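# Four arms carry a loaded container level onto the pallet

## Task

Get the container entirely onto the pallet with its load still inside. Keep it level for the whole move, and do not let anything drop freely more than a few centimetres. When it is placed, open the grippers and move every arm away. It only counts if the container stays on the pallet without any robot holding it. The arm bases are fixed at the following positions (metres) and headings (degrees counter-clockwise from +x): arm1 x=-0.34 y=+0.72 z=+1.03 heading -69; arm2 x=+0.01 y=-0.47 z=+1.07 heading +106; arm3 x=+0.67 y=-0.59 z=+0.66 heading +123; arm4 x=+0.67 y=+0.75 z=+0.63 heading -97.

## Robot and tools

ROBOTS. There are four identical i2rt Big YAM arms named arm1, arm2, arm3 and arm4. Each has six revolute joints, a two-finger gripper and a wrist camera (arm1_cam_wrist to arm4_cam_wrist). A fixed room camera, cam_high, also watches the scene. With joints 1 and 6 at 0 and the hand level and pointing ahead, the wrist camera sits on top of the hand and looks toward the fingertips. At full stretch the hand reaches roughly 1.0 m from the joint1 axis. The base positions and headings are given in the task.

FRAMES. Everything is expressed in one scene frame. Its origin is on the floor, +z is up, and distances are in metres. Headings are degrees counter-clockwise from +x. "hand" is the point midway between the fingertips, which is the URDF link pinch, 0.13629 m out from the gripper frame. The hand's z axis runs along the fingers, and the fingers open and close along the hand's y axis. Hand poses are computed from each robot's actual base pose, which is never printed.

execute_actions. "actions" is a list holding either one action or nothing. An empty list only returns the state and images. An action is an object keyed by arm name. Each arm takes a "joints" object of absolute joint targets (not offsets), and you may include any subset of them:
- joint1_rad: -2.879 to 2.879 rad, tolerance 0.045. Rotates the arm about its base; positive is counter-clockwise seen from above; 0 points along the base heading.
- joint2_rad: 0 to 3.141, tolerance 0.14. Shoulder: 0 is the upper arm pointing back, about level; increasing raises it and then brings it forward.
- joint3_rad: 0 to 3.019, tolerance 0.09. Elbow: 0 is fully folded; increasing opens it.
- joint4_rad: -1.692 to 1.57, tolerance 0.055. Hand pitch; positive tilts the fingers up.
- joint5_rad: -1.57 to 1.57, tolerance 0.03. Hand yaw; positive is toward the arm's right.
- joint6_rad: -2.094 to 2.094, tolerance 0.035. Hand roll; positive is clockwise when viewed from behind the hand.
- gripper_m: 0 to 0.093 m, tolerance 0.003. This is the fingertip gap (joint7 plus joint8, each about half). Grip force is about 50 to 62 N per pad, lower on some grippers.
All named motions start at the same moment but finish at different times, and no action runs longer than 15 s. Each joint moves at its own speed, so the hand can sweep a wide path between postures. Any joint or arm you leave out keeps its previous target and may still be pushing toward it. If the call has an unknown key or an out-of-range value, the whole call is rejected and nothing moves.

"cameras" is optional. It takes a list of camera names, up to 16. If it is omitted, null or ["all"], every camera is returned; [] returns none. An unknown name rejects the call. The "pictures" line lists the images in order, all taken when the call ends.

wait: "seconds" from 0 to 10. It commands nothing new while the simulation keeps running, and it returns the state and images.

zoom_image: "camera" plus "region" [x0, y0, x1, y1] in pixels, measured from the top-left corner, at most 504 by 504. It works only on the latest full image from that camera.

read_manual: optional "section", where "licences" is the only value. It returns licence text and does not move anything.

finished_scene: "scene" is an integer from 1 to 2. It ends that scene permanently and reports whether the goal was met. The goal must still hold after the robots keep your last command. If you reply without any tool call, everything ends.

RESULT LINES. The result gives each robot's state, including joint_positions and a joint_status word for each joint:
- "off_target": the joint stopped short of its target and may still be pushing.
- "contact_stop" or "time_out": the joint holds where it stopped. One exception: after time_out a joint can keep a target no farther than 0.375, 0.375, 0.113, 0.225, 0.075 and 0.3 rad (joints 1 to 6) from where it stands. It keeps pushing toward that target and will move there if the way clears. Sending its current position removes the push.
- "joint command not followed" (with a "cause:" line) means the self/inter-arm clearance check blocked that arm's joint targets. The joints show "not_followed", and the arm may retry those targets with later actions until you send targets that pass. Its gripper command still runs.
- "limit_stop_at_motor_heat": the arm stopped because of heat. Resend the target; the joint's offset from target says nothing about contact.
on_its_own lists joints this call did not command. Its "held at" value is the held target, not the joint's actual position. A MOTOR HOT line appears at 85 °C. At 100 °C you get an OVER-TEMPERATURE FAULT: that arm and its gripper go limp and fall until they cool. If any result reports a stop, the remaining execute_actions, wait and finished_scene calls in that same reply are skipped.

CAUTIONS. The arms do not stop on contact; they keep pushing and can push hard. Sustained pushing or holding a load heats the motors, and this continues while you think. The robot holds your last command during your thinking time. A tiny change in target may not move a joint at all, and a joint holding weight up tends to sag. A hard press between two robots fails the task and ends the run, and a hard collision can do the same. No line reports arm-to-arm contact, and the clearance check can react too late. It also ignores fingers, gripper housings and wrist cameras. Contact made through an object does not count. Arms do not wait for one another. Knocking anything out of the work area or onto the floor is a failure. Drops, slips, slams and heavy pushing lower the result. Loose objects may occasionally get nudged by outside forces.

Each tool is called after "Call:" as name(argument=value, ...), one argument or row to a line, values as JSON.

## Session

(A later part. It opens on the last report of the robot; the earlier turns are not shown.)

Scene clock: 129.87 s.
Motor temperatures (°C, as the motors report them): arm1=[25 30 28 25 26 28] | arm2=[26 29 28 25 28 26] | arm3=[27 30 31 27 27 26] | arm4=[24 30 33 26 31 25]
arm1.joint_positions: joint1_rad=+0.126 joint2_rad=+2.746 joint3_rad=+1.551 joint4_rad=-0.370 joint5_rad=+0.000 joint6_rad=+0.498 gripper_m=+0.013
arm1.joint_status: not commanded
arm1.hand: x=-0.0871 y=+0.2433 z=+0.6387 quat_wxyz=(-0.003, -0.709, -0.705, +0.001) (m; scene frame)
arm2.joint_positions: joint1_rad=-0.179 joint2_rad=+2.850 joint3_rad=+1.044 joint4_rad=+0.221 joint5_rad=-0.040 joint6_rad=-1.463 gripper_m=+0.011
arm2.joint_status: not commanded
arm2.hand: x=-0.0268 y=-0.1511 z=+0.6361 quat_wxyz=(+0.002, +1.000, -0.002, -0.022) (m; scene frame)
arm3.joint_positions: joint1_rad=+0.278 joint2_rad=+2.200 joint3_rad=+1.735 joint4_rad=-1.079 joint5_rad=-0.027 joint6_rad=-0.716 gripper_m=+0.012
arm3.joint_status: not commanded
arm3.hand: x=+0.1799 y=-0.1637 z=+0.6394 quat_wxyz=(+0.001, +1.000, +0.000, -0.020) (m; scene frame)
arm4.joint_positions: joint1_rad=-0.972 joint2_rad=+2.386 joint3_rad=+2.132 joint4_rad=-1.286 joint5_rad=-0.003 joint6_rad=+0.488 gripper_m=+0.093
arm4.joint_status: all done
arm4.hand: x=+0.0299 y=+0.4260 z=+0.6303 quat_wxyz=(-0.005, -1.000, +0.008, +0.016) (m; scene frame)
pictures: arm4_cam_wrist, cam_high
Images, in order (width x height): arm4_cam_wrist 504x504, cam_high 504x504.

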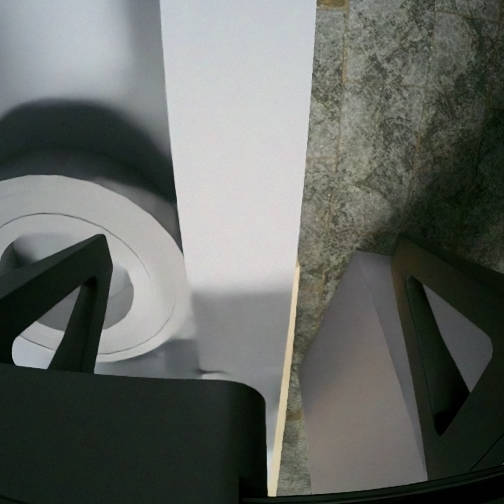

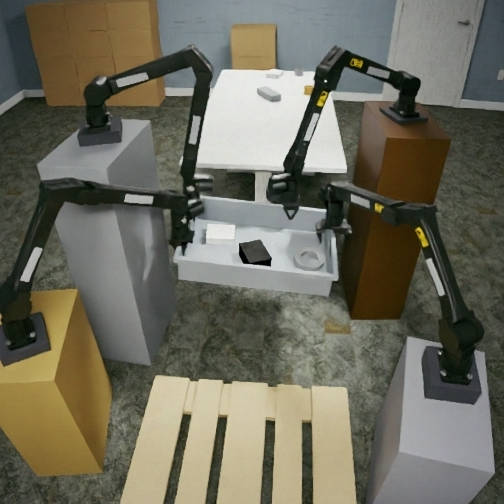

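Lower a little, grip, lift, release 1 and 2.

Call:
execute_actions(
  actions=[
    {"arm4":{"joints":{"joint2_rad":2.44}}},
  ],
  cameras=[],
)

Call:
execute_actions(
  actions=[
    {"arm4":{"joints":{"gripper_m":0}}},
  ],
  cameras=[],
)

Call:
execute_actions(
  actions=[
    {"arm4":{"joints":{"joint2_rad":2.29,"joint4_rad":-1.33}},"arm1":{"joints":{"joint2_rad":2.74}},"arm2":{"joints":{"joint2_rad":2.85}}},
  ],
  cameras=[],
)

Call:
execute_actions(
  actions=[
    {"arm1":{"joints":{"gripper_m":0.09}},"arm2":{"joints":{"gripper_m":0.09}}},
  ],
  cameras=[],
)

Call:
execute_actions(
  actions=[
    {"arm1":{"joints":{"joint2_rad":2.55,"joint3_rad":1.43,"joint4_rad":-0.46}},"arm2":{"joints":{"joint2_rad":2.56,"joint3_rad":0.84,"joint4_rad":0.15}}},
  ],
  cameras=["cam_high"],
)

Scene clock: 132.13 s.
Motor temperatures (°C, as the motors report them): arm1=[25 30 28 25 26 28] | arm2=[26 28 28 25 28 26] | arm3=[27 31 31 27 27 26] | arm4=[24 30 33 26 30 25]
arm1.joint_positions: joint1_rad=+0.126 joint2_rad=+2.746 joint3_rad=+1.551 joint4_rad=-0.370 joint5_rad=+0.000 joint6_rad=+0.498 gripper_m=+0.013
arm1.joint_status: not commanded
arm1.hand: x=-0.0871 y=+0.2433 z=+0.6387 quat_wxyz=(-0.003, -0.709, -0.705, +0.001) (m; scene frame)
arm2.joint_positions: joint1_rad=-0.179 joint2_rad=+2.850 joint3_rad=+1.044 joint4_rad=+0.221 joint5_rad=-0.040 joint6_rad=-1.463 gripper_m=+0.011
arm2.joint_status: not commanded
arm2.hand: x=-0.0268 y=-0.1511 z=+0.6361 quat_wxyz=(+0.002, +1.000, -0.002, -0.022) (m; scene frame)
arm3.joint_positions: joint1_rad=+0.278 joint2_rad=+2.200 joint3_rad=+1.735 joint4_rad=-1.079 joint5_rad=-0.027 joint6_rad=-0.716 gripper_m=+0.012
arm3.joint_status: not commanded
arm3.hand: x=+0.1799 y=-0.1637 z=+0.6394 quat_wxyz=(+0.001, +1.000, +0.000, -0.020) (m; scene frame)
arm4.joint_positions: joint1_rad=-0.972 joint2_rad=+2.409 joint3_rad=+2.133 joint4_rad=-1.286 joint5_rad=-0.003 joint6_rad=+0.488 gripper_m=+0.093
arm4.joint_status: all done
arm4.hand: x=+0.0326 y=+0.4277 z=+0.6141 quat_wxyz=(+0.001, -1.000, +0.008, +0.006) (m; scene frame)
pictures: none
No camera images: the call's "cameras" was empty. Leave "cameras" out to get every camera's image.

Scene clock: 132.87 s.
Motor temperatures (°C, as the motors report them): arm1=[25 30 28 25 26 28] | arm2=[26 28 28 25 28 26] | arm3=[27 31 31 27 27 26] | arm4=[24 30 33 26 30 25]
arm1.joint_positions: joint1_rad=+0.125 joint2_rad=+2.744 joint3_rad=+1.551 joint4_rad=-0.373 joint5_rad=-0.003 joint6_rad=+0.496 gripper_m=+0.013
arm1.joint_status: not commanded
arm1.hand: x=-0.0870 y=+0.2430 z=+0.6398 quat_wxyz=(-0.003, -0.709, -0.705, -0.001) (m; scene frame)
arm2.joint_positions: joint1_rad=-0.180 joint2_rad=+2.854 joint3_rad=+1.045 joint4_rad=+0.220 joint5_rad=-0.035 joint6_rad=-1.465 gripper_m=+0.011
arm2.joint_status: not commanded
arm2.hand: x=-0.0254 y=-0.1525 z=+0.6348 quat_wxyz=(+0.003, +1.000, -0.002, -0.019) (m; scene frame)
arm3.joint_positions: joint1_rad=+0.280 joint2_rad=+2.200 joint3_rad=+1.734 joint4_rad=-1.082 joint5_rad=-0.020 joint6_rad=-0.716 gripper_m=+0.012
arm3.joint_status: not commanded
arm3.hand: x=+0.1811 y=-0.1645 z=+0.6389 quat_wxyz=(+0.000, +1.000, +0.001, -0.016) (m; scene frame)
arm4.joint_positions: joint1_rad=-0.971 joint2_rad=+2.411 joint3_rad=+2.143 joint4_rad=-1.285 joint5_rad=-0.043 joint6_rad=+0.483 gripper_m=+0.017
arm4.joint_status: gripper_m off_target (ended at +0.017, target +0.000)
arm4.hand: x=+0.0329 y=+0.4191 z=+0.6167 quat_wxyz=(-0.019, -1.000, +0.005, +0.001) (m; scene frame)
pictures: none
No camera images: the call's "cameras" was empty. Leave "cameras" out to get every camera's image.

Scene clock: 133.60 s.
Motor temperatures (°C, as the motors report them): arm1=[25 30 28 25 26 28] | arm2=[26 28 28 25 28 26] | arm3=[27 31 31 27 27 26] | arm4=[24 30 34 26 30 25]
arm1.joint_positions: joint1_rad=+0.125 joint2_rad=+2.747 joint3_rad=+1.551 joint4_rad=-0.375 joint5_rad=-0.006 joint6_rad=+0.496 gripper_m=+0.013
arm1.joint_status: all done
arm1.hand: x=-0.0876 y=+0.2451 z=+0.6382 quat_wxyz=(-0.001, -0.709, -0.705, -0.003) (m; scene frame)
arm2.joint_positions: joint1_rad=-0.180 joint2_rad=+2.853 joint3_rad=+1.045 joint4_rad=+0.220 joint5_rad=-0.032 joint6_rad=-1.465 gripper_m=+0.011
arm2.joint_status: all done
arm2.hand: x=-0.0250 y=-0.1520 z=+0.6350 quat_wxyz=(+0.002, +1.000, -0.002, -0.018) (m; scene frame)
arm3.joint_positions: joint1_rad=+0.280 joint2_rad=+2.200 joint3_rad=+1.734 joint4_rad=-1.082 joint5_rad=-0.016 joint6_rad=-0.716 gripper_m=+0.012
arm3.joint_status: not commanded
arm3.hand: x=+0.1816 y=-0.1642 z=+0.6388 quat_wxyz=(-0.001, +1.000, +0.001, -0.015) (m; scene frame)
arm4.joint_positions: joint1_rad=-0.972 joint2_rad=+2.405 joint3_rad=+2.143 joint4_rad=-1.288 joint5_rad=-0.045 joint6_rad=+0.483 gripper_m=+0.017
arm4.joint_status: all done
arm4.hand: x=+0.0327 y=+0.4188 z=+0.6210 quat_wxyz=(-0.021, -1.000, +0.005, +0.002) (m; scene frame)
pictures: none
No camera images: the call's "cameras" was empty. Leave "cameras" out to get every camera's image.

Scene clock: 134.30 s.
Motor temperatures (°C, as the motors report them): arm1=[25 30 28 25 26 28] | arm2=[26 28 28 25 28 26] | arm3=[27 31 31 27 27 26] | arm4=[24 30 34 26 31 25]
arm1.joint_positions: joint1_rad=+0.127 joint2_rad=+2.747 joint3_rad=+1.552 joint4_rad=-0.380 joint5_rad=-0.004 joint6_rad=+0.500 gripper_m=+0.090
arm1.joint_status: all done
arm1.hand: x=-0.0870 y=+0.2456 z=+0.6386 quat_wxyz=(+0.001, -0.710, -0.705, -0.003) (m; scene frame)
arm2.joint_positions: joint1_rad=-0.180 joint2_rad=+2.852 joint3_rad=+1.045 joint4_rad=+0.220 joint5_rad=-0.005 joint6_rad=-1.465 gripper_m=+0.090
arm2.joint_status: all done
arm2.hand: x=-0.0204 y=-0.1513 z=+0.6350 quat_wxyz=(+0.001, +1.000, -0.002, -0.005) (m; scene frame)
arm3.joint_positions: joint1_rad=+0.279 joint2_rad=+2.201 joint3_rad=+1.722 joint4_rad=-1.084 joint5_rad=+0.009 joint6_rad=-0.717 gripper_m=+0.012
arm3.joint_status: not commanded
arm3.hand: x=+0.1889 y=-0.1640 z=+0.6343 quat_wxyz=(-0.006, +1.000, +0.001, -0.001) (m; scene frame)
arm4.joint_positions: joint1_rad=-0.970 joint2_rad=+2.405 joint3_rad=+2.131 joint4_rad=-1.298 joint5_rad=-0.062 joint6_rad=+0.481 gripper_m=+0.016
arm4.joint_status: not commanded
arm4.hand: x=+0.0406 y=+0.4185 z=+0.6164 quat_wxyz=(-0.023, -1.000, +0.004, -0.012) (m; scene frame)
pictures: none
No camera images: the call's "cameras" was empty. Leave "cameras" out to get every camera's image.

Scene clock: 135.37 s.
Motor temperatures (°C, as the motors report them): arm1=[25 30 28 25 26 28] | arm2=[26 28 28 25 28 26] | arm3=[27 31 31 27 27 26] | arm4=[24 30 34 26 31 25]
arm1.joint_positions: joint1_rad=+0.127 joint2_rad=+2.527 joint3_rad=+1.429 joint4_rad=-0.457 joint5_rad=-0.004 joint6_rad=+0.500 gripper_m=+0.090
arm1.joint_status: all done
arm1.hand: x=-0.0819 y=+0.2360 z=+0.7336 quat_wxyz=(-0.008, -0.710, -0.705, +0.000) (m; scene frame)
arm2.joint_positions: joint1_rad=-0.180 joint2_rad=+2.540 joint3_rad=+0.843 joint4_rad=+0.154 joint5_rad=-0.005 joint6_rad=-1.465 gripper_m=+0.090
arm2.joint_status: all done
arm2.hand: x=-0.0218 y=-0.1328 z=+0.7432 quat_wxyz=(-0.021, +1.000, -0.002, -0.007) (m; scene frame)
arm3.joint_positions: joint1_rad=+0.279 joint2_rad=+2.201 joint3_rad=+1.722 joint4_rad=-1.084 joint5_rad=+0.009 joint6_rad=-0.717 gripper_m=+0.012
arm3.joint_status: not commanded
arm3.hand: x=+0.1889 y=-0.1640 z=+0.6343 quat_wxyz=(-0.006, +1.000, +0.001, -0.001) (m; scene frame)
arm4.joint_positions: joint1_rad=-0.970 joint2_rad=+2.405 joint3_rad=+2.131 joint4_rad=-1.298 joint5_rad=-0.062 joint6_rad=+0.481 gripper_m=+0.016
arm4.joint_status: not commanded
arm4.hand: x=+0.0406 y=+0.4185 z=+0.6164 quat_wxyz=(-0.023, -1.000, +0.004, -0.012) (m; scene frame)
pictures: cam_high
Images, in order (width x height): cam_high 504x504.

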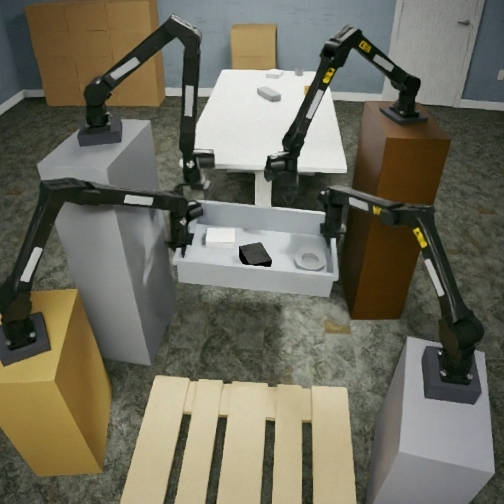

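Call:
execute_actions(
  actions=[
    {"arm1":{"joints":{"joint1_rad":-0.45,"joint2_rad":1.4,"joint3_rad":1.0,"joint4_rad":-1.1}},"arm2":{"joints":{"joint1_rad":0.3,"joint2_rad":1.4,"joint3_rad":1.0,"joint4_rad":-1.1}},"arm3":{"joints":{"joint1_rad":0.152,"joint2_rad":2.016,"joint3_rad":1.394,"joint4_rad":-0.879,"joint6_rad":-0.843}},"arm4":{"joints":{"joint1_rad":-0.87,"joint2_rad":2.12,"joint3_rad":1.7,"joint4_rad":-1.079,"joint6_rad":0.579}}},
  ],
  cameras=[],
)

Call:
execute_actions(
  actions=[
    {"arm3":{"joints":{"joint1_rad":-0.017,"joint2_rad":1.96,"joint3_rad":1.096,"joint4_rad":-0.638,"joint6_rad":-1.012}},"arm4":{"joints":{"joint1_rad":-0.723,"joint2_rad":2.013,"joint3_rad":1.342,"joint4_rad":-0.83,"joint6_rad":0.726}}},
  ],
  cameras=["cam_high"],
)

Call:
execute_actions(
  actions=[
    {"arm3":{"joints":{"joint1_rad":-0.25,"joint2_rad":2.0,"joint3_rad":0.9,"joint4_rad":-0.412,"joint6_rad":-1.245}},"arm4":{"joints":{"joint1_rad":-0.526,"joint2_rad":1.99,"joint3_rad":1.096,"joint4_rad":-0.609,"joint6_rad":0.923}}},
  ],
  cameras=[],
)

Call:
execute_actions(
  actions=[
    {"arm3":{"joints":{"joint1_rad":-0.522,"joint2_rad":2.11,"joint3_rad":0.82,"joint4_rad":-0.224,"joint6_rad":-1.517}},"arm4":{"joints":{"joint1_rad":-0.294,"joint2_rad":2.06,"joint3_rad":0.965,"joint4_rad":-0.421,"joint6_rad":1.155}}},
  ],
  cameras=[],
)

Call:
execute_actions(
  actions=[
    {"arm3":{"joints":{"joint1_rad":-0.827,"joint2_rad":2.265,"joint3_rad":0.9,"joint4_rad":-0.148,"joint6_rad":-1.822}},"arm4":{"joints":{"joint1_rad":-0.02,"joint2_rad":2.165,"joint3_rad":0.895,"joint4_rad":-0.246,"joint6_rad":1.429}}},
  ],
  cameras=["cam_high","arm3_cam_wrist","arm4_cam_wrist"],
)

Scene clock: 143.67 s.
Motor temperatures (°C, as the motors report them): arm1=[25 30 28 25 26 28] | arm2=[26 28 28 25 28 26] | arm3=[27 31 32 27 27 26] | arm4=[24 32 34 26 32 25]
arm1.joint_positions: joint1_rad=-0.456 joint2_rad=+1.393 joint3_rad=+1.006 joint4_rad=-1.092 joint5_rad=+0.000 joint6_rad=+0.502 gripper_m=+0.090
arm1.joint_status: all done
arm1.hand: x=-0.3776 y=+0.3220 z=+1.1526 quat_wxyz=(-0.038, -0.882, -0.470, +0.025) (m; scene frame)
arm2.joint_positions: joint1_rad=+0.309 joint2_rad=+1.392 joint3_rad=+1.007 joint4_rad=-1.092 joint5_rad=-0.001 joint6_rad=-1.465 gripper_m=+0.090
arm2.joint_status: all done
arm2.hand: x=-0.2069 y=-0.1379 z=+1.2072 quat_wxyz=(-0.052, +0.969, +0.240, -0.017) (m; scene frame)
arm3.joint_positions: joint1_rad=+0.149 joint2_rad=+2.109 joint3_rad=+1.361 joint4_rad=-0.851 joint5_rad=+0.047 joint6_rad=-0.851 gripper_m=+0.012
arm3.joint_status: all done
arm3.hand: x=+0.3144 y=-0.1711 z=+0.5746 quat_wxyz=(-0.005, +1.000, +0.003, +0.026) (m; scene frame)
arm4.joint_positions: joint1_rad=-0.865 joint2_rad=+2.248 joint3_rad=+1.665 joint4_rad=-1.046 joint5_rad=-0.071 joint6_rad=+0.580 gripper_m=+0.017
arm4.joint_status: all done
arm4.hand: x=+0.1621 y=+0.4071 z=+0.5580 quat_wxyz=(-0.010, -0.999, +0.002, -0.040) (m; scene frame)
pictures: none
No camera images: the call's "cameras" was empty. Leave "cameras" out to get every camera's image.

Scene clock: 144.87 s.
Motor temperatures (°C, as the motors report them): arm1=[25 30 28 25 26 28] | arm2=[26 28 28 25 28 26] | arm3=[27 31 31 27 27 26] | arm4=[24 32 34 26 32 25]
arm1.joint_positions: joint1_rad=-0.456 joint2_rad=+1.393 joint3_rad=+1.006 joint4_rad=-1.092 joint5_rad=+0.000 joint6_rad=+0.502 gripper_m=+0.090
arm1.joint_status: not commanded
arm1.hand: x=-0.3776 y=+0.3220 z=+1.1526 quat_wxyz=(-0.038, -0.882, -0.470, +0.025) (m; scene frame)
arm2.joint_positions: joint1_rad=+0.309 joint2_rad=+1.392 joint3_rad=+1.007 joint4_rad=-1.092 joint5_rad=-0.001 joint6_rad=-1.465 gripper_m=+0.090
arm2.joint_status: not commanded
arm2.hand: x=-0.2069 y=-0.1379 z=+1.2072 quat_wxyz=(-0.052, +0.969, +0.240, -0.017) (m; scene frame)
arm3.joint_positions: joint1_rad=-0.027 joint2_rad=+2.024 joint3_rad=+1.068 joint4_rad=-0.614 joint5_rad=+0.031 joint6_rad=-1.023 gripper_m=+0.012
arm3.joint_status: all done
arm3.hand: x=+0.4308 y=-0.1827 z=+0.5425 quat_wxyz=(-0.008, +1.000, +0.001, +0.012) (m; scene frame)
arm4.joint_positions: joint1_rad=-0.718 joint2_rad=+2.109 joint3_rad=+1.308 joint4_rad=-0.795 joint5_rad=-0.065 joint6_rad=+0.734 gripper_m=+0.017
arm4.joint_status: all done
arm4.hand: x=+0.2800 y=+0.3919 z=+0.5303 quat_wxyz=(-0.012, -1.000, +0.005, -0.028) (m; scene frame)
pictures: cam_high
Images, in order (width x height): cam_high 504x504.

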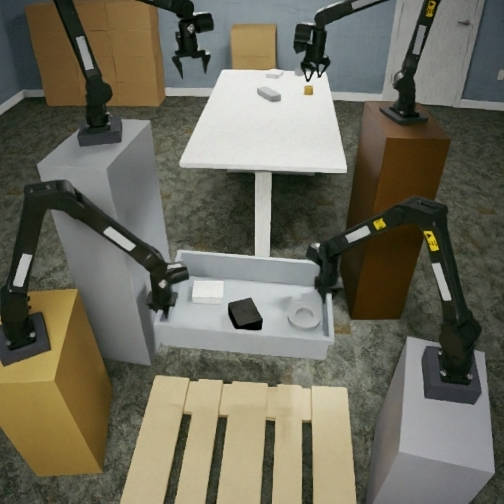

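Scene clock: 146.17 s.
Motor temperatures (°C, as the motors report them): arm1=[25 29 29 25 26 28] | arm2=[26 28 28 25 28 26] | arm3=[27 31 31 27 27 26] | arm4=[24 32 34 26 32 25]
arm1.joint_positions: joint1_rad=-0.456 joint2_rad=+1.393 joint3_rad=+1.006 joint4_rad=-1.092 joint5_rad=+0.000 joint6_rad=+0.502 gripper_m=+0.090
arm1.joint_status: not commanded
arm1.hand: x=-0.3776 y=+0.3220 z=+1.1526 quat_wxyz=(-0.038, -0.882, -0.470, +0.025) (m; scene frame)
arm2.joint_positions: joint1_rad=+0.309 joint2_rad=+1.392 joint3_rad=+1.007 joint4_rad=-1.092 joint5_rad=-0.001 joint6_rad=-1.465 gripper_m=+0.090
arm2.joint_status: not commanded
arm2.hand: x=-0.2069 y=-0.1379 z=+1.2072 quat_wxyz=(-0.052, +0.969, +0.240, -0.017) (m; scene frame)
arm3.joint_positions: joint1_rad=-0.259 joint2_rad=+2.035 joint3_rad=+0.876 joint4_rad=-0.392 joint5_rad=+0.011 joint6_rad=-1.260 gripper_m=+0.012
arm3.joint_status: all done
arm3.hand: x=+0.5452 y=-0.1962 z=+0.5019 quat_wxyz=(-0.011, +1.000, +0.003, +0.001) (m; scene frame)
arm4.joint_positions: joint1_rad=-0.523 joint2_rad=+2.067 joint3_rad=+1.075 joint4_rad=-0.573 joint5_rad=-0.056 joint6_rad=+0.928 gripper_m=+0.016
arm4.joint_status: all done
arm4.hand: x=+0.3933 y=+0.3729 z=+0.4944 quat_wxyz=(-0.015, -1.000, +0.004, -0.018) (m; scene frame)
pictures: none
No camera images: the call's "cameras" was empty. Leave "cameras" out to get every camera's image.

Scene clock: 147.33 s.
Motor temperatures (°C, as the motors report them): arm1=[25 29 29 25 26 28] | arm2=[26 28 28 25 28 26] | arm3=[27 31 31 27 27 26] | arm4=[25 32 34 26 32 25]
arm1.joint_positions: joint1_rad=-0.456 joint2_rad=+1.393 joint3_rad=+1.006 joint4_rad=-1.092 joint5_rad=+0.000 joint6_rad=+0.502 gripper_m=+0.090
arm1.joint_status: not commanded
arm1.hand: x=-0.3776 y=+0.3220 z=+1.1526 quat_wxyz=(-0.038, -0.882, -0.470, +0.025) (m; scene frame)
arm2.joint_positions: joint1_rad=+0.309 joint2_rad=+1.392 joint3_rad=+1.007 joint4_rad=-1.092 joint5_rad=-0.001 joint6_rad=-1.465 gripper_m=+0.090
arm2.joint_status: not commanded
arm2.hand: x=-0.2069 y=-0.1379 z=+1.2072 quat_wxyz=(-0.052, +0.969, +0.240, -0.017) (m; scene frame)
arm3.joint_positions: joint1_rad=-0.533 joint2_rad=+2.142 joint3_rad=+0.807 joint4_rad=-0.207 joint5_rad=-0.005 joint6_rad=-1.536 gripper_m=+0.012
arm3.joint_status: all done
arm3.hand: x=+0.6538 y=-0.2063 z=+0.4539 quat_wxyz=(-0.014, +1.000, +0.004, -0.004) (m; scene frame)
arm4.joint_positions: joint1_rad=-0.294 joint2_rad=+2.100 joint3_rad=+0.944 joint4_rad=-0.390 joint5_rad=-0.045 joint6_rad=+1.154 gripper_m=+0.016
arm4.joint_status: all done
arm4.hand: x=+0.5017 y=+0.3577 z=+0.4558 quat_wxyz=(-0.017, -1.000, +0.002, -0.013) (m; scene frame)
pictures: none
No camera images: the call's "cameras" was empty. Leave "cameras" out to get every camera's image.

Scene clock: 148.60 s.
Motor temperatures (°C, as the motors report them): arm1=[25 29 29 25 26 28] | arm2=[26 28 28 25 28 26] | arm3=[27 31 31 27 27 26] | arm4=[25 32 34 26 32 25]
arm1.joint_positions: joint1_rad=-0.456 joint2_rad=+1.393 joint3_rad=+1.006 joint4_rad=-1.092 joint5_rad=+0.000 joint6_rad=+0.502 gripper_m=+0.090
arm1.joint_status: not commanded
arm1.hand: x=-0.3776 y=+0.3220 z=+1.1526 quat_wxyz=(-0.038, -0.882, -0.470, +0.025) (m; scene frame)
arm2.joint_positions: joint1_rad=+0.309 joint2_rad=+1.392 joint3_rad=+1.007 joint4_rad=-1.092 joint5_rad=-0.001 joint6_rad=-1.465 gripper_m=+0.090
arm2.joint_status: not commanded
arm2.hand: x=-0.2069 y=-0.1379 z=+1.2072 quat_wxyz=(-0.052, +0.969, +0.240, -0.017) (m; scene frame)
arm3.joint_positions: joint1_rad=-0.838 joint2_rad=+2.308 joint3_rad=+0.891 joint4_rad=-0.125 joint5_rad=-0.021 joint6_rad=-1.844 gripper_m=+0.012
arm3.joint_status: all done
arm3.hand: x=+0.7692 y=-0.2066 z=+0.4006 quat_wxyz=(-0.016, +1.000, +0.006, -0.007) (m; scene frame)
arm4.joint_positions: joint1_rad=-0.017 joint2_rad=+2.210 joint3_rad=+0.890 joint4_rad=-0.216 joint5_rad=-0.037 joint6_rad=+1.428 gripper_m=+0.015
arm4.joint_status: all done
arm4.hand: x=+0.6187 y=+0.3527 z=+0.4053 quat_wxyz=(-0.016, -1.000, +0.001, -0.013) (m; scene frame)
pictures: arm3_cam_wrist, arm4_cam_wrist, cam_high
Images, in order (width x height): arm3_cam_wrist 504x504, arm4_cam_wrist 504x504, cam_high 504x504.

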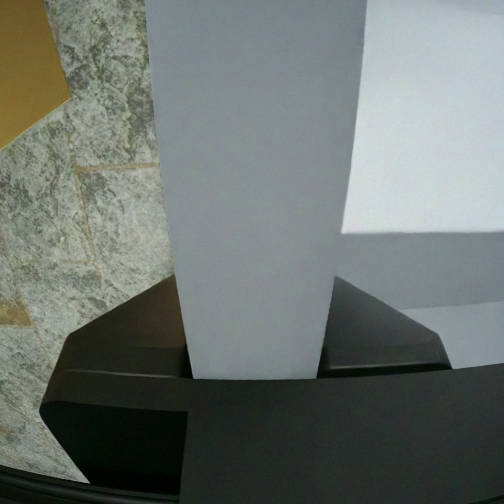

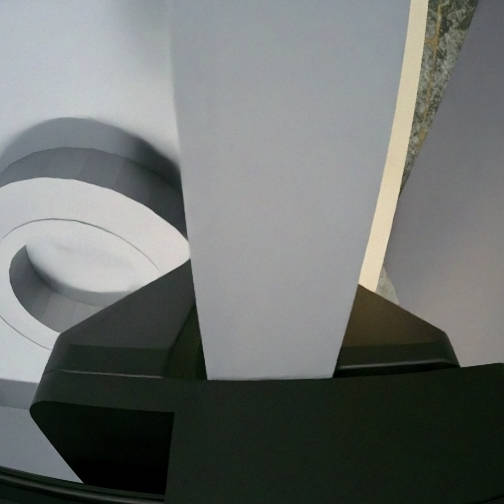

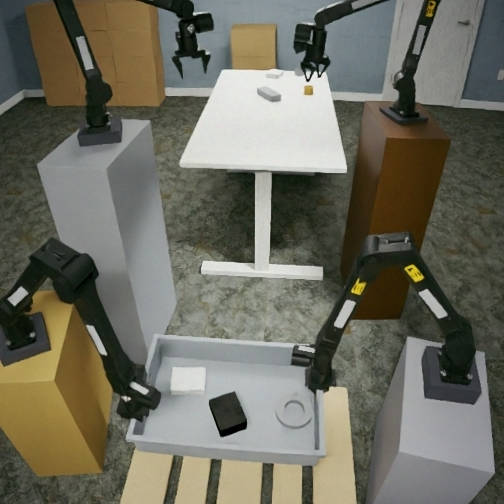

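Call:
execute_actions(
  actions=[
    {"arm3":{"joints":{"joint1_rad":-0.876,"joint2_rad":2.56,"joint3_rad":1.18,"joint4_rad":-0.134,"joint6_rad":-1.871}},"arm4":{"joints":{"joint1_rad":0.063,"joint2_rad":2.45,"joint3_rad":0.86,"joint4_rad":0.066,"joint6_rad":1.512}}},
  ],
  cameras=["cam_high","arm3_cam_wrist","arm4_cam_wrist"],
)

Scene clock: 151.63 s.
Motor temperatures (°C, as the motors report them): arm1=[25 29 29 25 26 28] | arm2=[26 28 29 25 28 26] | arm3=[27 30 30 27 27 26] | arm4=[25 31 33 26 32 25]
arm1.joint_positions: joint1_rad=-0.456 joint2_rad=+1.393 joint3_rad=+1.006 joint4_rad=-1.092 joint5_rad=+0.000 joint6_rad=+0.502 gripper_m=+0.090
arm1.joint_status: not commanded
arm1.hand: x=-0.3776 y=+0.3220 z=+1.1526 quat_wxyz=(-0.038, -0.882, -0.470, +0.025) (m; scene frame)
arm2.joint_positions: joint1_rad=+0.309 joint2_rad=+1.392 joint3_rad=+1.007 joint4_rad=-1.092 joint5_rad=-0.001 joint6_rad=-1.465 gripper_m=+0.090
arm2.joint_status: not commanded
arm2.hand: x=-0.2069 y=-0.1379 z=+1.2072 quat_wxyz=(-0.052, +0.969, +0.240, -0.017) (m; scene frame)
arm3.joint_positions: joint1_rad=-0.880 joint2_rad=+2.608 joint3_rad=+1.185 joint4_rad=-0.115 joint5_rad=-0.027 joint6_rad=-1.882 gripper_m=+0.012
arm3.joint_status: all done
arm3.hand: x=+0.8000 y=-0.1589 z=+0.2996 quat_wxyz=(-0.020, +1.000, +0.004, -0.009) (m; scene frame)
arm4.joint_positions: joint1_rad=+0.063 joint2_rad=+2.489 joint3_rad=+0.877 joint4_rad=+0.087 joint5_rad=-0.033 joint6_rad=+1.511 gripper_m=+0.014
arm4.joint_status: all done
arm4.hand: x=+0.6526 y=+0.3970 z=+0.3063 quat_wxyz=(-0.020, -1.000, +0.002, -0.012) (m; scene frame)
pictures: arm3_cam_wrist, arm4_cam_wrist, cam_high
Images, in order (width x height): arm3_cam_wrist 504x504, arm4_cam_wrist 504x504, cam_high 504x504.

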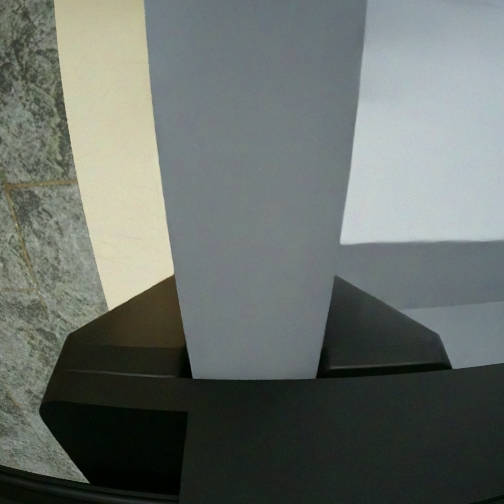

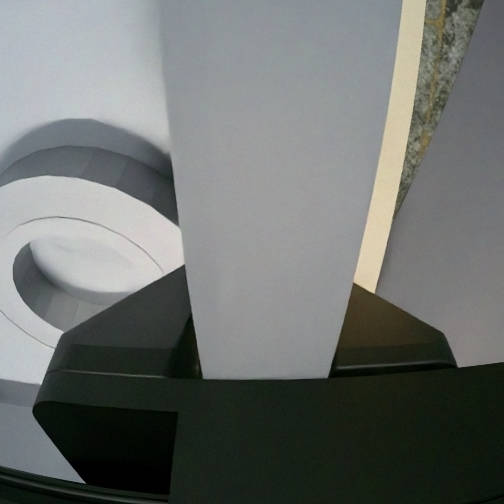

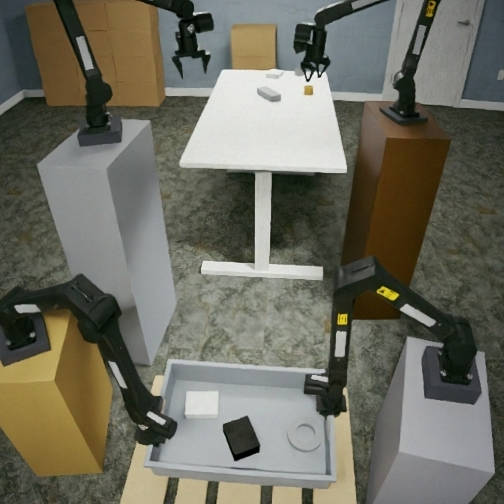

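Call:
execute_actions(
  actions=[
    {"arm3":{"joints":{"joint2_rad":2.69,"joint3_rad":1.25,"joint4_rad":-0.082}},"arm4":{"joints":{"joint2_rad":2.6,"joint3_rad":0.934,"joint4_rad":0.135}}},
  ],
  cameras=["cam_high"],
)

Call:
execute_actions(
  actions=[
    {"arm3":{"joints":{"joint2_rad":2.76,"joint3_rad":1.295,"joint4_rad":-0.06}},"arm4":{"joints":{"joint2_rad":2.68,"joint3_rad":0.985,"joint4_rad":0.165}}},
  ],
  cameras=["cam_high"],
)

Scene clock: 153.63 s.
Motor temperatures (°C, as the motors report them): arm1=[25 29 29 25 26 28] | arm2=[26 28 29 25 28 26] | arm3=[27 30 30 27 27 26] | arm4=[25 31 33 26 32 25]
arm1.joint_positions: joint1_rad=-0.456 joint2_rad=+1.393 joint3_rad=+1.006 joint4_rad=-1.092 joint5_rad=+0.000 joint6_rad=+0.502 gripper_m=+0.090
arm1.joint_status: not commanded
arm1.hand: x=-0.3776 y=+0.3220 z=+1.1526 quat_wxyz=(-0.038, -0.882, -0.470, +0.025) (m; scene frame)
arm2.joint_positions: joint1_rad=+0.309 joint2_rad=+1.392 joint3_rad=+1.007 joint4_rad=-1.092 joint5_rad=-0.001 joint6_rad=-1.465 gripper_m=+0.090
arm2.joint_status: not commanded
arm2.hand: x=-0.2069 y=-0.1379 z=+1.2072 quat_wxyz=(-0.052, +0.969, +0.240, -0.017) (m; scene frame)
arm3.joint_positions: joint1_rad=-0.880 joint2_rad=+2.727 joint3_rad=+1.256 joint4_rad=-0.068 joint5_rad=-0.027 joint6_rad=-1.882 gripper_m=+0.012
arm3.joint_status: all done
arm3.hand: x=+0.7984 y=-0.1637 z=+0.2534 quat_wxyz=(-0.019, +1.000, +0.004, -0.009) (m; scene frame)
arm4.joint_positions: joint1_rad=+0.063 joint2_rad=+2.631 joint3_rad=+0.967 joint4_rad=+0.158 joint5_rad=-0.031 joint6_rad=+1.512 gripper_m=+0.014
arm4.joint_status: all done
arm4.hand: x=+0.6515 y=+0.3909 z=+0.2576 quat_wxyz=(-0.029, -1.000, +0.002, -0.010) (m; scene frame)
pictures: cam_high
Images, in order (width x height): cam_high 504x504.

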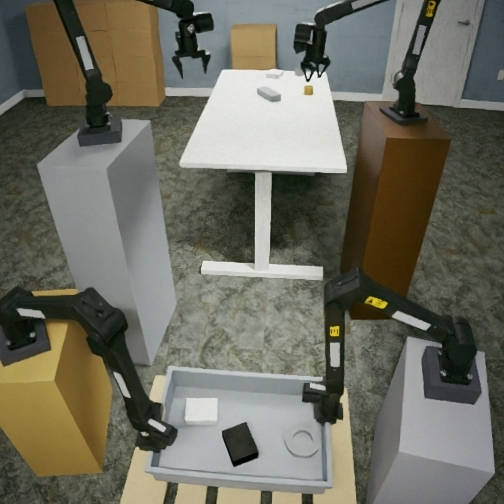

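Scene clock: 154.43 s.
Motor temperatures (°C, as the motors report them): arm1=[25 29 29 25 26 28] | arm2=[26 28 29 25 28 26] | arm3=[27 30 30 27 27 26] | arm4=[24 31 33 26 32 25]
arm1.joint_positions: joint1_rad=-0.456 joint2_rad=+1.393 joint3_rad=+1.006 joint4_rad=-1.092 joint5_rad=+0.000 joint6_rad=+0.502 gripper_m=+0.090
arm1.joint_status: not commanded
arm1.hand: x=-0.3776 y=+0.3220 z=+1.1526 quat_wxyz=(-0.038, -0.882, -0.470, +0.025) (m; scene frame)
arm2.joint_positions: joint1_rad=+0.309 joint2_rad=+1.392 joint3_rad=+1.007 joint4_rad=-1.092 joint5_rad=-0.001 joint6_rad=-1.465 gripper_m=+0.090
arm2.joint_status: not commanded
arm2.hand: x=-0.2069 y=-0.1379 z=+1.2072 quat_wxyz=(-0.052, +0.969, +0.240, -0.017) (m; scene frame)
arm3.joint_positions: joint1_rad=-0.880 joint2_rad=+2.790 joint3_rad=+1.302 joint4_rad=-0.051 joint5_rad=-0.027 joint6_rad=-1.882 gripper_m=+0.012
arm3.joint_status: all done
arm3.hand: x=+0.7980 y=-0.1651 z=+0.2291 quat_wxyz=(-0.019, +1.000, +0.004, -0.009) (m; scene frame)
arm4.joint_positions: joint1_rad=+0.063 joint2_rad=+2.701 joint3_rad=+1.017 joint4_rad=+0.186 joint5_rad=-0.030 joint6_rad=+1.512 gripper_m=+0.013
arm4.joint_status: all done
arm4.hand: x=+0.6512 y=+0.3887 z=+0.2329 quat_wxyz=(-0.033, -0.999, +0.002, -0.010) (m; scene frame)
pictures: cam_high
Images, in order (width x height): cam_high 504x504.

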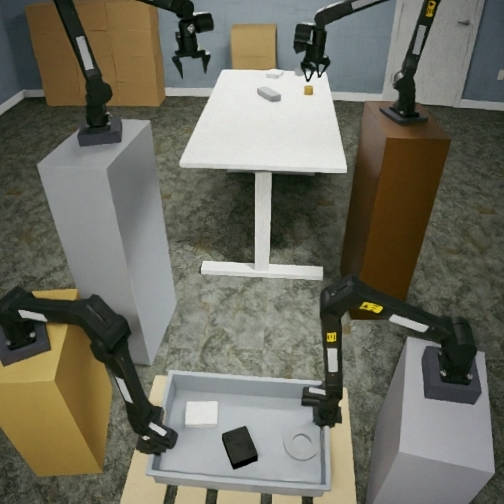

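Call:
execute_actions(
  actions=[
    {"arm3":{"joints":{"joint2_rad":2.83,"joint3_rad":1.345,"joint4_rad":-0.045}},"arm4":{"joints":{"joint2_rad":2.76,"joint3_rad":1.045,"joint4_rad":0.185}}},
  ],
  cameras=[],
)

Call:
execute_actions(
  actions=[
    {"arm3":{"joints":{"joint2_rad":2.89,"joint3_rad":1.39,"joint4_rad":-0.035}},"arm4":{"joints":{"joint2_rad":2.83,"joint3_rad":1.1,"joint4_rad":0.2}}},
  ],
  cameras=["cam_high"],
)

Scene clock: 159.20 s.
Motor temperatures (°C, as the motors report them): arm1=[25 29 29 25 26 28] | arm2=[26 28 29 25 28 26] | arm3=[27 30 29 27 27 26] | arm4=[24 30 32 26 31 25]
arm1.joint_positions: joint1_rad=-0.456 joint2_rad=+1.393 joint3_rad=+1.006 joint4_rad=-1.092 joint5_rad=+0.000 joint6_rad=+0.502 gripper_m=+0.090
arm1.joint_status: not commanded
arm1.hand: x=-0.3776 y=+0.3220 z=+1.1526 quat_wxyz=(-0.038, -0.882, -0.470, +0.025) (m; scene frame)
arm2.joint_positions: joint1_rad=+0.309 joint2_rad=+1.392 joint3_rad=+1.007 joint4_rad=-1.092 joint5_rad=-0.001 joint6_rad=-1.465 gripper_m=+0.090
arm2.joint_status: not commanded
arm2.hand: x=-0.2069 y=-0.1379 z=+1.2072 quat_wxyz=(-0.052, +0.969, +0.240, -0.017) (m; scene frame)
arm3.joint_positions: joint1_rad=-0.878 joint2_rad=+2.840 joint3_rad=+1.341 joint4_rad=-0.022 joint5_rad=+0.009 joint6_rad=-1.886 gripper_m=+0.012
arm3.joint_status: all done
arm3.hand: x=+0.8038 y=-0.1639 z=+0.2099 quat_wxyz=(-0.022, +1.000, +0.007, +0.011) (m; scene frame)
arm4.joint_positions: joint1_rad=+0.062 joint2_rad=+2.754 joint3_rad=+1.059 joint4_rad=+0.200 joint5_rad=-0.037 joint6_rad=+1.504 gripper_m=+0.012
arm4.joint_status: all done
arm4.hand: x=+0.6519 y=+0.3876 z=+0.2138 quat_wxyz=(-0.035, -0.999, -0.001, -0.013) (m; scene frame)
pictures: none
No camera images: the call's "cameras" was empty. Leave "cameras" out to get every camera's image.

Scene clock: 159.80 s.
Motor temperatures (°C, as the motors report them): arm1=[25 29 29 25 26 28] | arm2=[26 28 29 25 28 26] | arm3=[27 30 29 27 27 26] | arm4=[24 30 32 26 31 25]
arm1.joint_positions: joint1_rad=-0.456 joint2_rad=+1.393 joint3_rad=+1.006 joint4_rad=-1.092 joint5_rad=+0.000 joint6_rad=+0.502 gripper_m=+0.090
arm1.joint_status: not commanded
arm1.hand: x=-0.3776 y=+0.3220 z=+1.1526 quat_wxyz=(-0.038, -0.882, -0.470, +0.025) (m; scene frame)
arm2.joint_positions: joint1_rad=+0.309 joint2_rad=+1.392 joint3_rad=+1.007 joint4_rad=-1.092 joint5_rad=-0.001 joint6_rad=-1.465 gripper_m=+0.090
arm2.joint_status: not commanded
arm2.hand: x=-0.2069 y=-0.1379 z=+1.2072 quat_wxyz=(-0.052, +0.969, +0.240, -0.017) (m; scene frame)
arm3.joint_positions: joint1_rad=-0.877 joint2_rad=+2.848 joint3_rad=+1.348 joint4_rad=-0.020 joint5_rad=+0.020 joint6_rad=-1.889 gripper_m=+0.012
arm3.joint_status: all done
arm3.hand: x=+0.8054 y=-0.1639 z=+0.2070 quat_wxyz=(-0.021, +1.000, +0.008, +0.016) (m; scene frame)
arm4.joint_positions: joint1_rad=+0.061 joint2_rad=+2.770 joint3_rad=+1.073 joint4_rad=+0.203 joint5_rad=-0.032 joint6_rad=+1.502 gripper_m=+0.012
arm4.joint_status: all done
arm4.hand: x=+0.6508 y=+0.3871 z=+0.2077 quat_wxyz=(-0.035, -0.999, -0.002, -0.010) (m; scene frame)
pictures: cam_high
Images, in order (width x height): cam_high 504x504.

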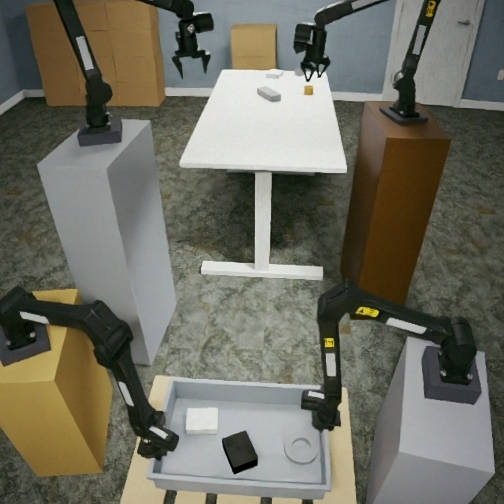

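Call:
execute_actions(
  actions=[
    {"arm3":{"joints":{"gripper_m":0.09,"joint2_rad":2.84,"joint3_rad":1.34}},"arm4":{"joints":{"gripper_m":0.09,"joint2_rad":2.76,"joint3_rad":1.05}}},
  ],
  cameras=[],
)

Call:
execute_actions(
  actions=[
    {"arm3":{"joints":{"joint2_rad":2.55,"joint3_rad":1.13,"joint4_rad":-0.15}},"arm4":{"joints":{"joint2_rad":2.43,"joint3_rad":0.82,"joint4_rad":0.04}}},
  ],
  cameras=["cam_high","arm3_cam_wrist"],
)

Call:
finished_scene(
  scene=1,
)

Scene clock: 161.60 s.
Motor temperatures (°C, as the motors report them): arm1=[25 29 29 25 26 28] | arm2=[26 28 29 25 28 26] | arm3=[27 30 29 27 27 26] | arm4=[24 30 32 26 31 25]
arm1.joint_positions: joint1_rad=-0.456 joint2_rad=+1.393 joint3_rad=+1.006 joint4_rad=-1.092 joint5_rad=+0.000 joint6_rad=+0.502 gripper_m=+0.090
arm1.joint_status: not commanded
arm1.hand: x=-0.3776 y=+0.3220 z=+1.1526 quat_wxyz=(-0.038, -0.882, -0.470, +0.025) (m; scene frame)
arm2.joint_positions: joint1_rad=+0.309 joint2_rad=+1.392 joint3_rad=+1.007 joint4_rad=-1.092 joint5_rad=-0.001 joint6_rad=-1.465 gripper_m=+0.090
arm2.joint_status: not commanded
arm2.hand: x=-0.2069 y=-0.1379 z=+1.2072 quat_wxyz=(-0.052, +0.969, +0.240, -0.017) (m; scene frame)
arm3.joint_positions: joint1_rad=-0.877 joint2_rad=+2.849 joint3_rad=+1.344 joint4_rad=-0.024 joint5_rad=+0.003 joint6_rad=-1.887 gripper_m=+0.090
arm3.joint_status: all done
arm3.hand: x=+0.8014 y=-0.1669 z=+0.2062 quat_wxyz=(-0.019, +1.000, +0.008, +0.007) (m; scene frame)
arm4.joint_positions: joint1_rad=+0.063 joint2_rad=+2.772 joint3_rad=+1.059 joint4_rad=+0.203 joint5_rad=-0.003 joint6_rad=+1.502 gripper_m=+0.090
arm4.joint_status: all done
arm4.hand: x=+0.6469 y=+0.3970 z=+0.2077 quat_wxyz=(-0.026, -1.000, -0.002, +0.003) (m; scene frame)
pictures: none
No camera images: the call's "cameras" was empty. Leave "cameras" out to get every camera's image.

Scene clock: 162.73 s.
Motor temperatures (°C, as the motors report them): arm1=[25 29 29 25 26 28] | arm2=[26 28 29 25 28 26] | arm3=[27 30 29 27 27 26] | arm4=[24 30 32 26 31 25]
arm1.joint_positions: joint1_rad=-0.456 joint2_rad=+1.393 joint3_rad=+1.006 joint4_rad=-1.092 joint5_rad=+0.000 joint6_rad=+0.502 gripper_m=+0.090
arm1.joint_status: not commanded
arm1.hand: x=-0.3776 y=+0.3220 z=+1.1526 quat_wxyz=(-0.038, -0.882, -0.470, +0.025) (m; scene frame)
arm2.joint_positions: joint1_rad=+0.309 joint2_rad=+1.392 joint3_rad=+1.007 joint4_rad=-1.092 joint5_rad=-0.001 joint6_rad=-1.465 gripper_m=+0.090
arm2.joint_status: not commanded
arm2.hand: x=-0.2069 y=-0.1379 z=+1.2072 quat_wxyz=(-0.052, +0.969, +0.240, -0.017) (m; scene frame)
arm3.joint_positions: joint1_rad=-0.874 joint2_rad=+2.552 joint3_rad=+1.132 joint4_rad=-0.141 joint5_rad=-0.004 joint6_rad=-1.886 gripper_m=+0.090
arm3.joint_status: all done
arm3.hand: x=+0.7978 y=-0.1714 z=+0.3195 quat_wxyz=(-0.005, +1.000, +0.008, -0.001) (m; scene frame)
arm4.joint_positions: joint1_rad=+0.063 joint2_rad=+2.433 joint3_rad=+0.822 joint4_rad=+0.056 joint5_rad=-0.003 joint6_rad=+1.503 gripper_m=+0.090
arm4.joint_status: all done
arm4.hand: x=+0.6489 y=+0.4143 z=+0.3250 quat_wxyz=(-0.004, -1.000, -0.002, +0.002) (m; scene frame)
pictures: arm3_cam_wrist, cam_high
Images, in order (width x height): arm3_cam_wrist 504x504, cam_high 504x504.

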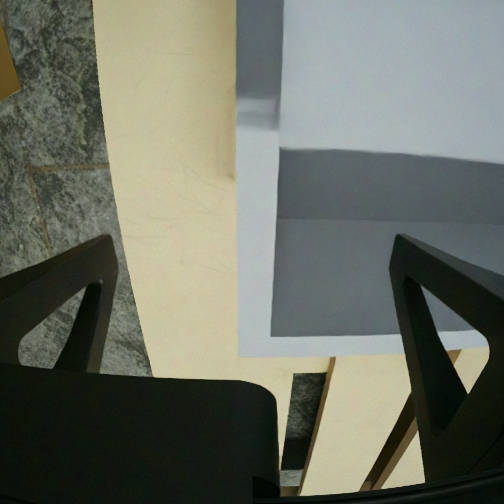

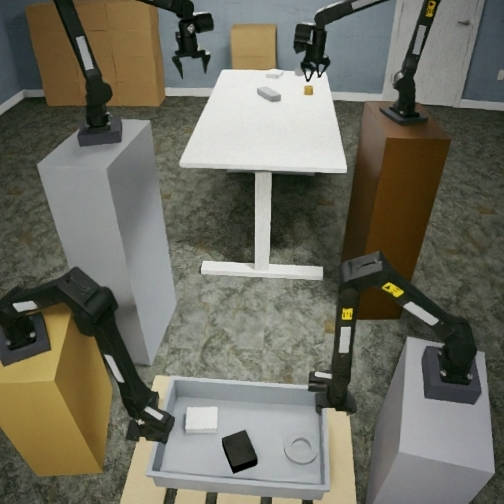

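The scene is finished: the task was done.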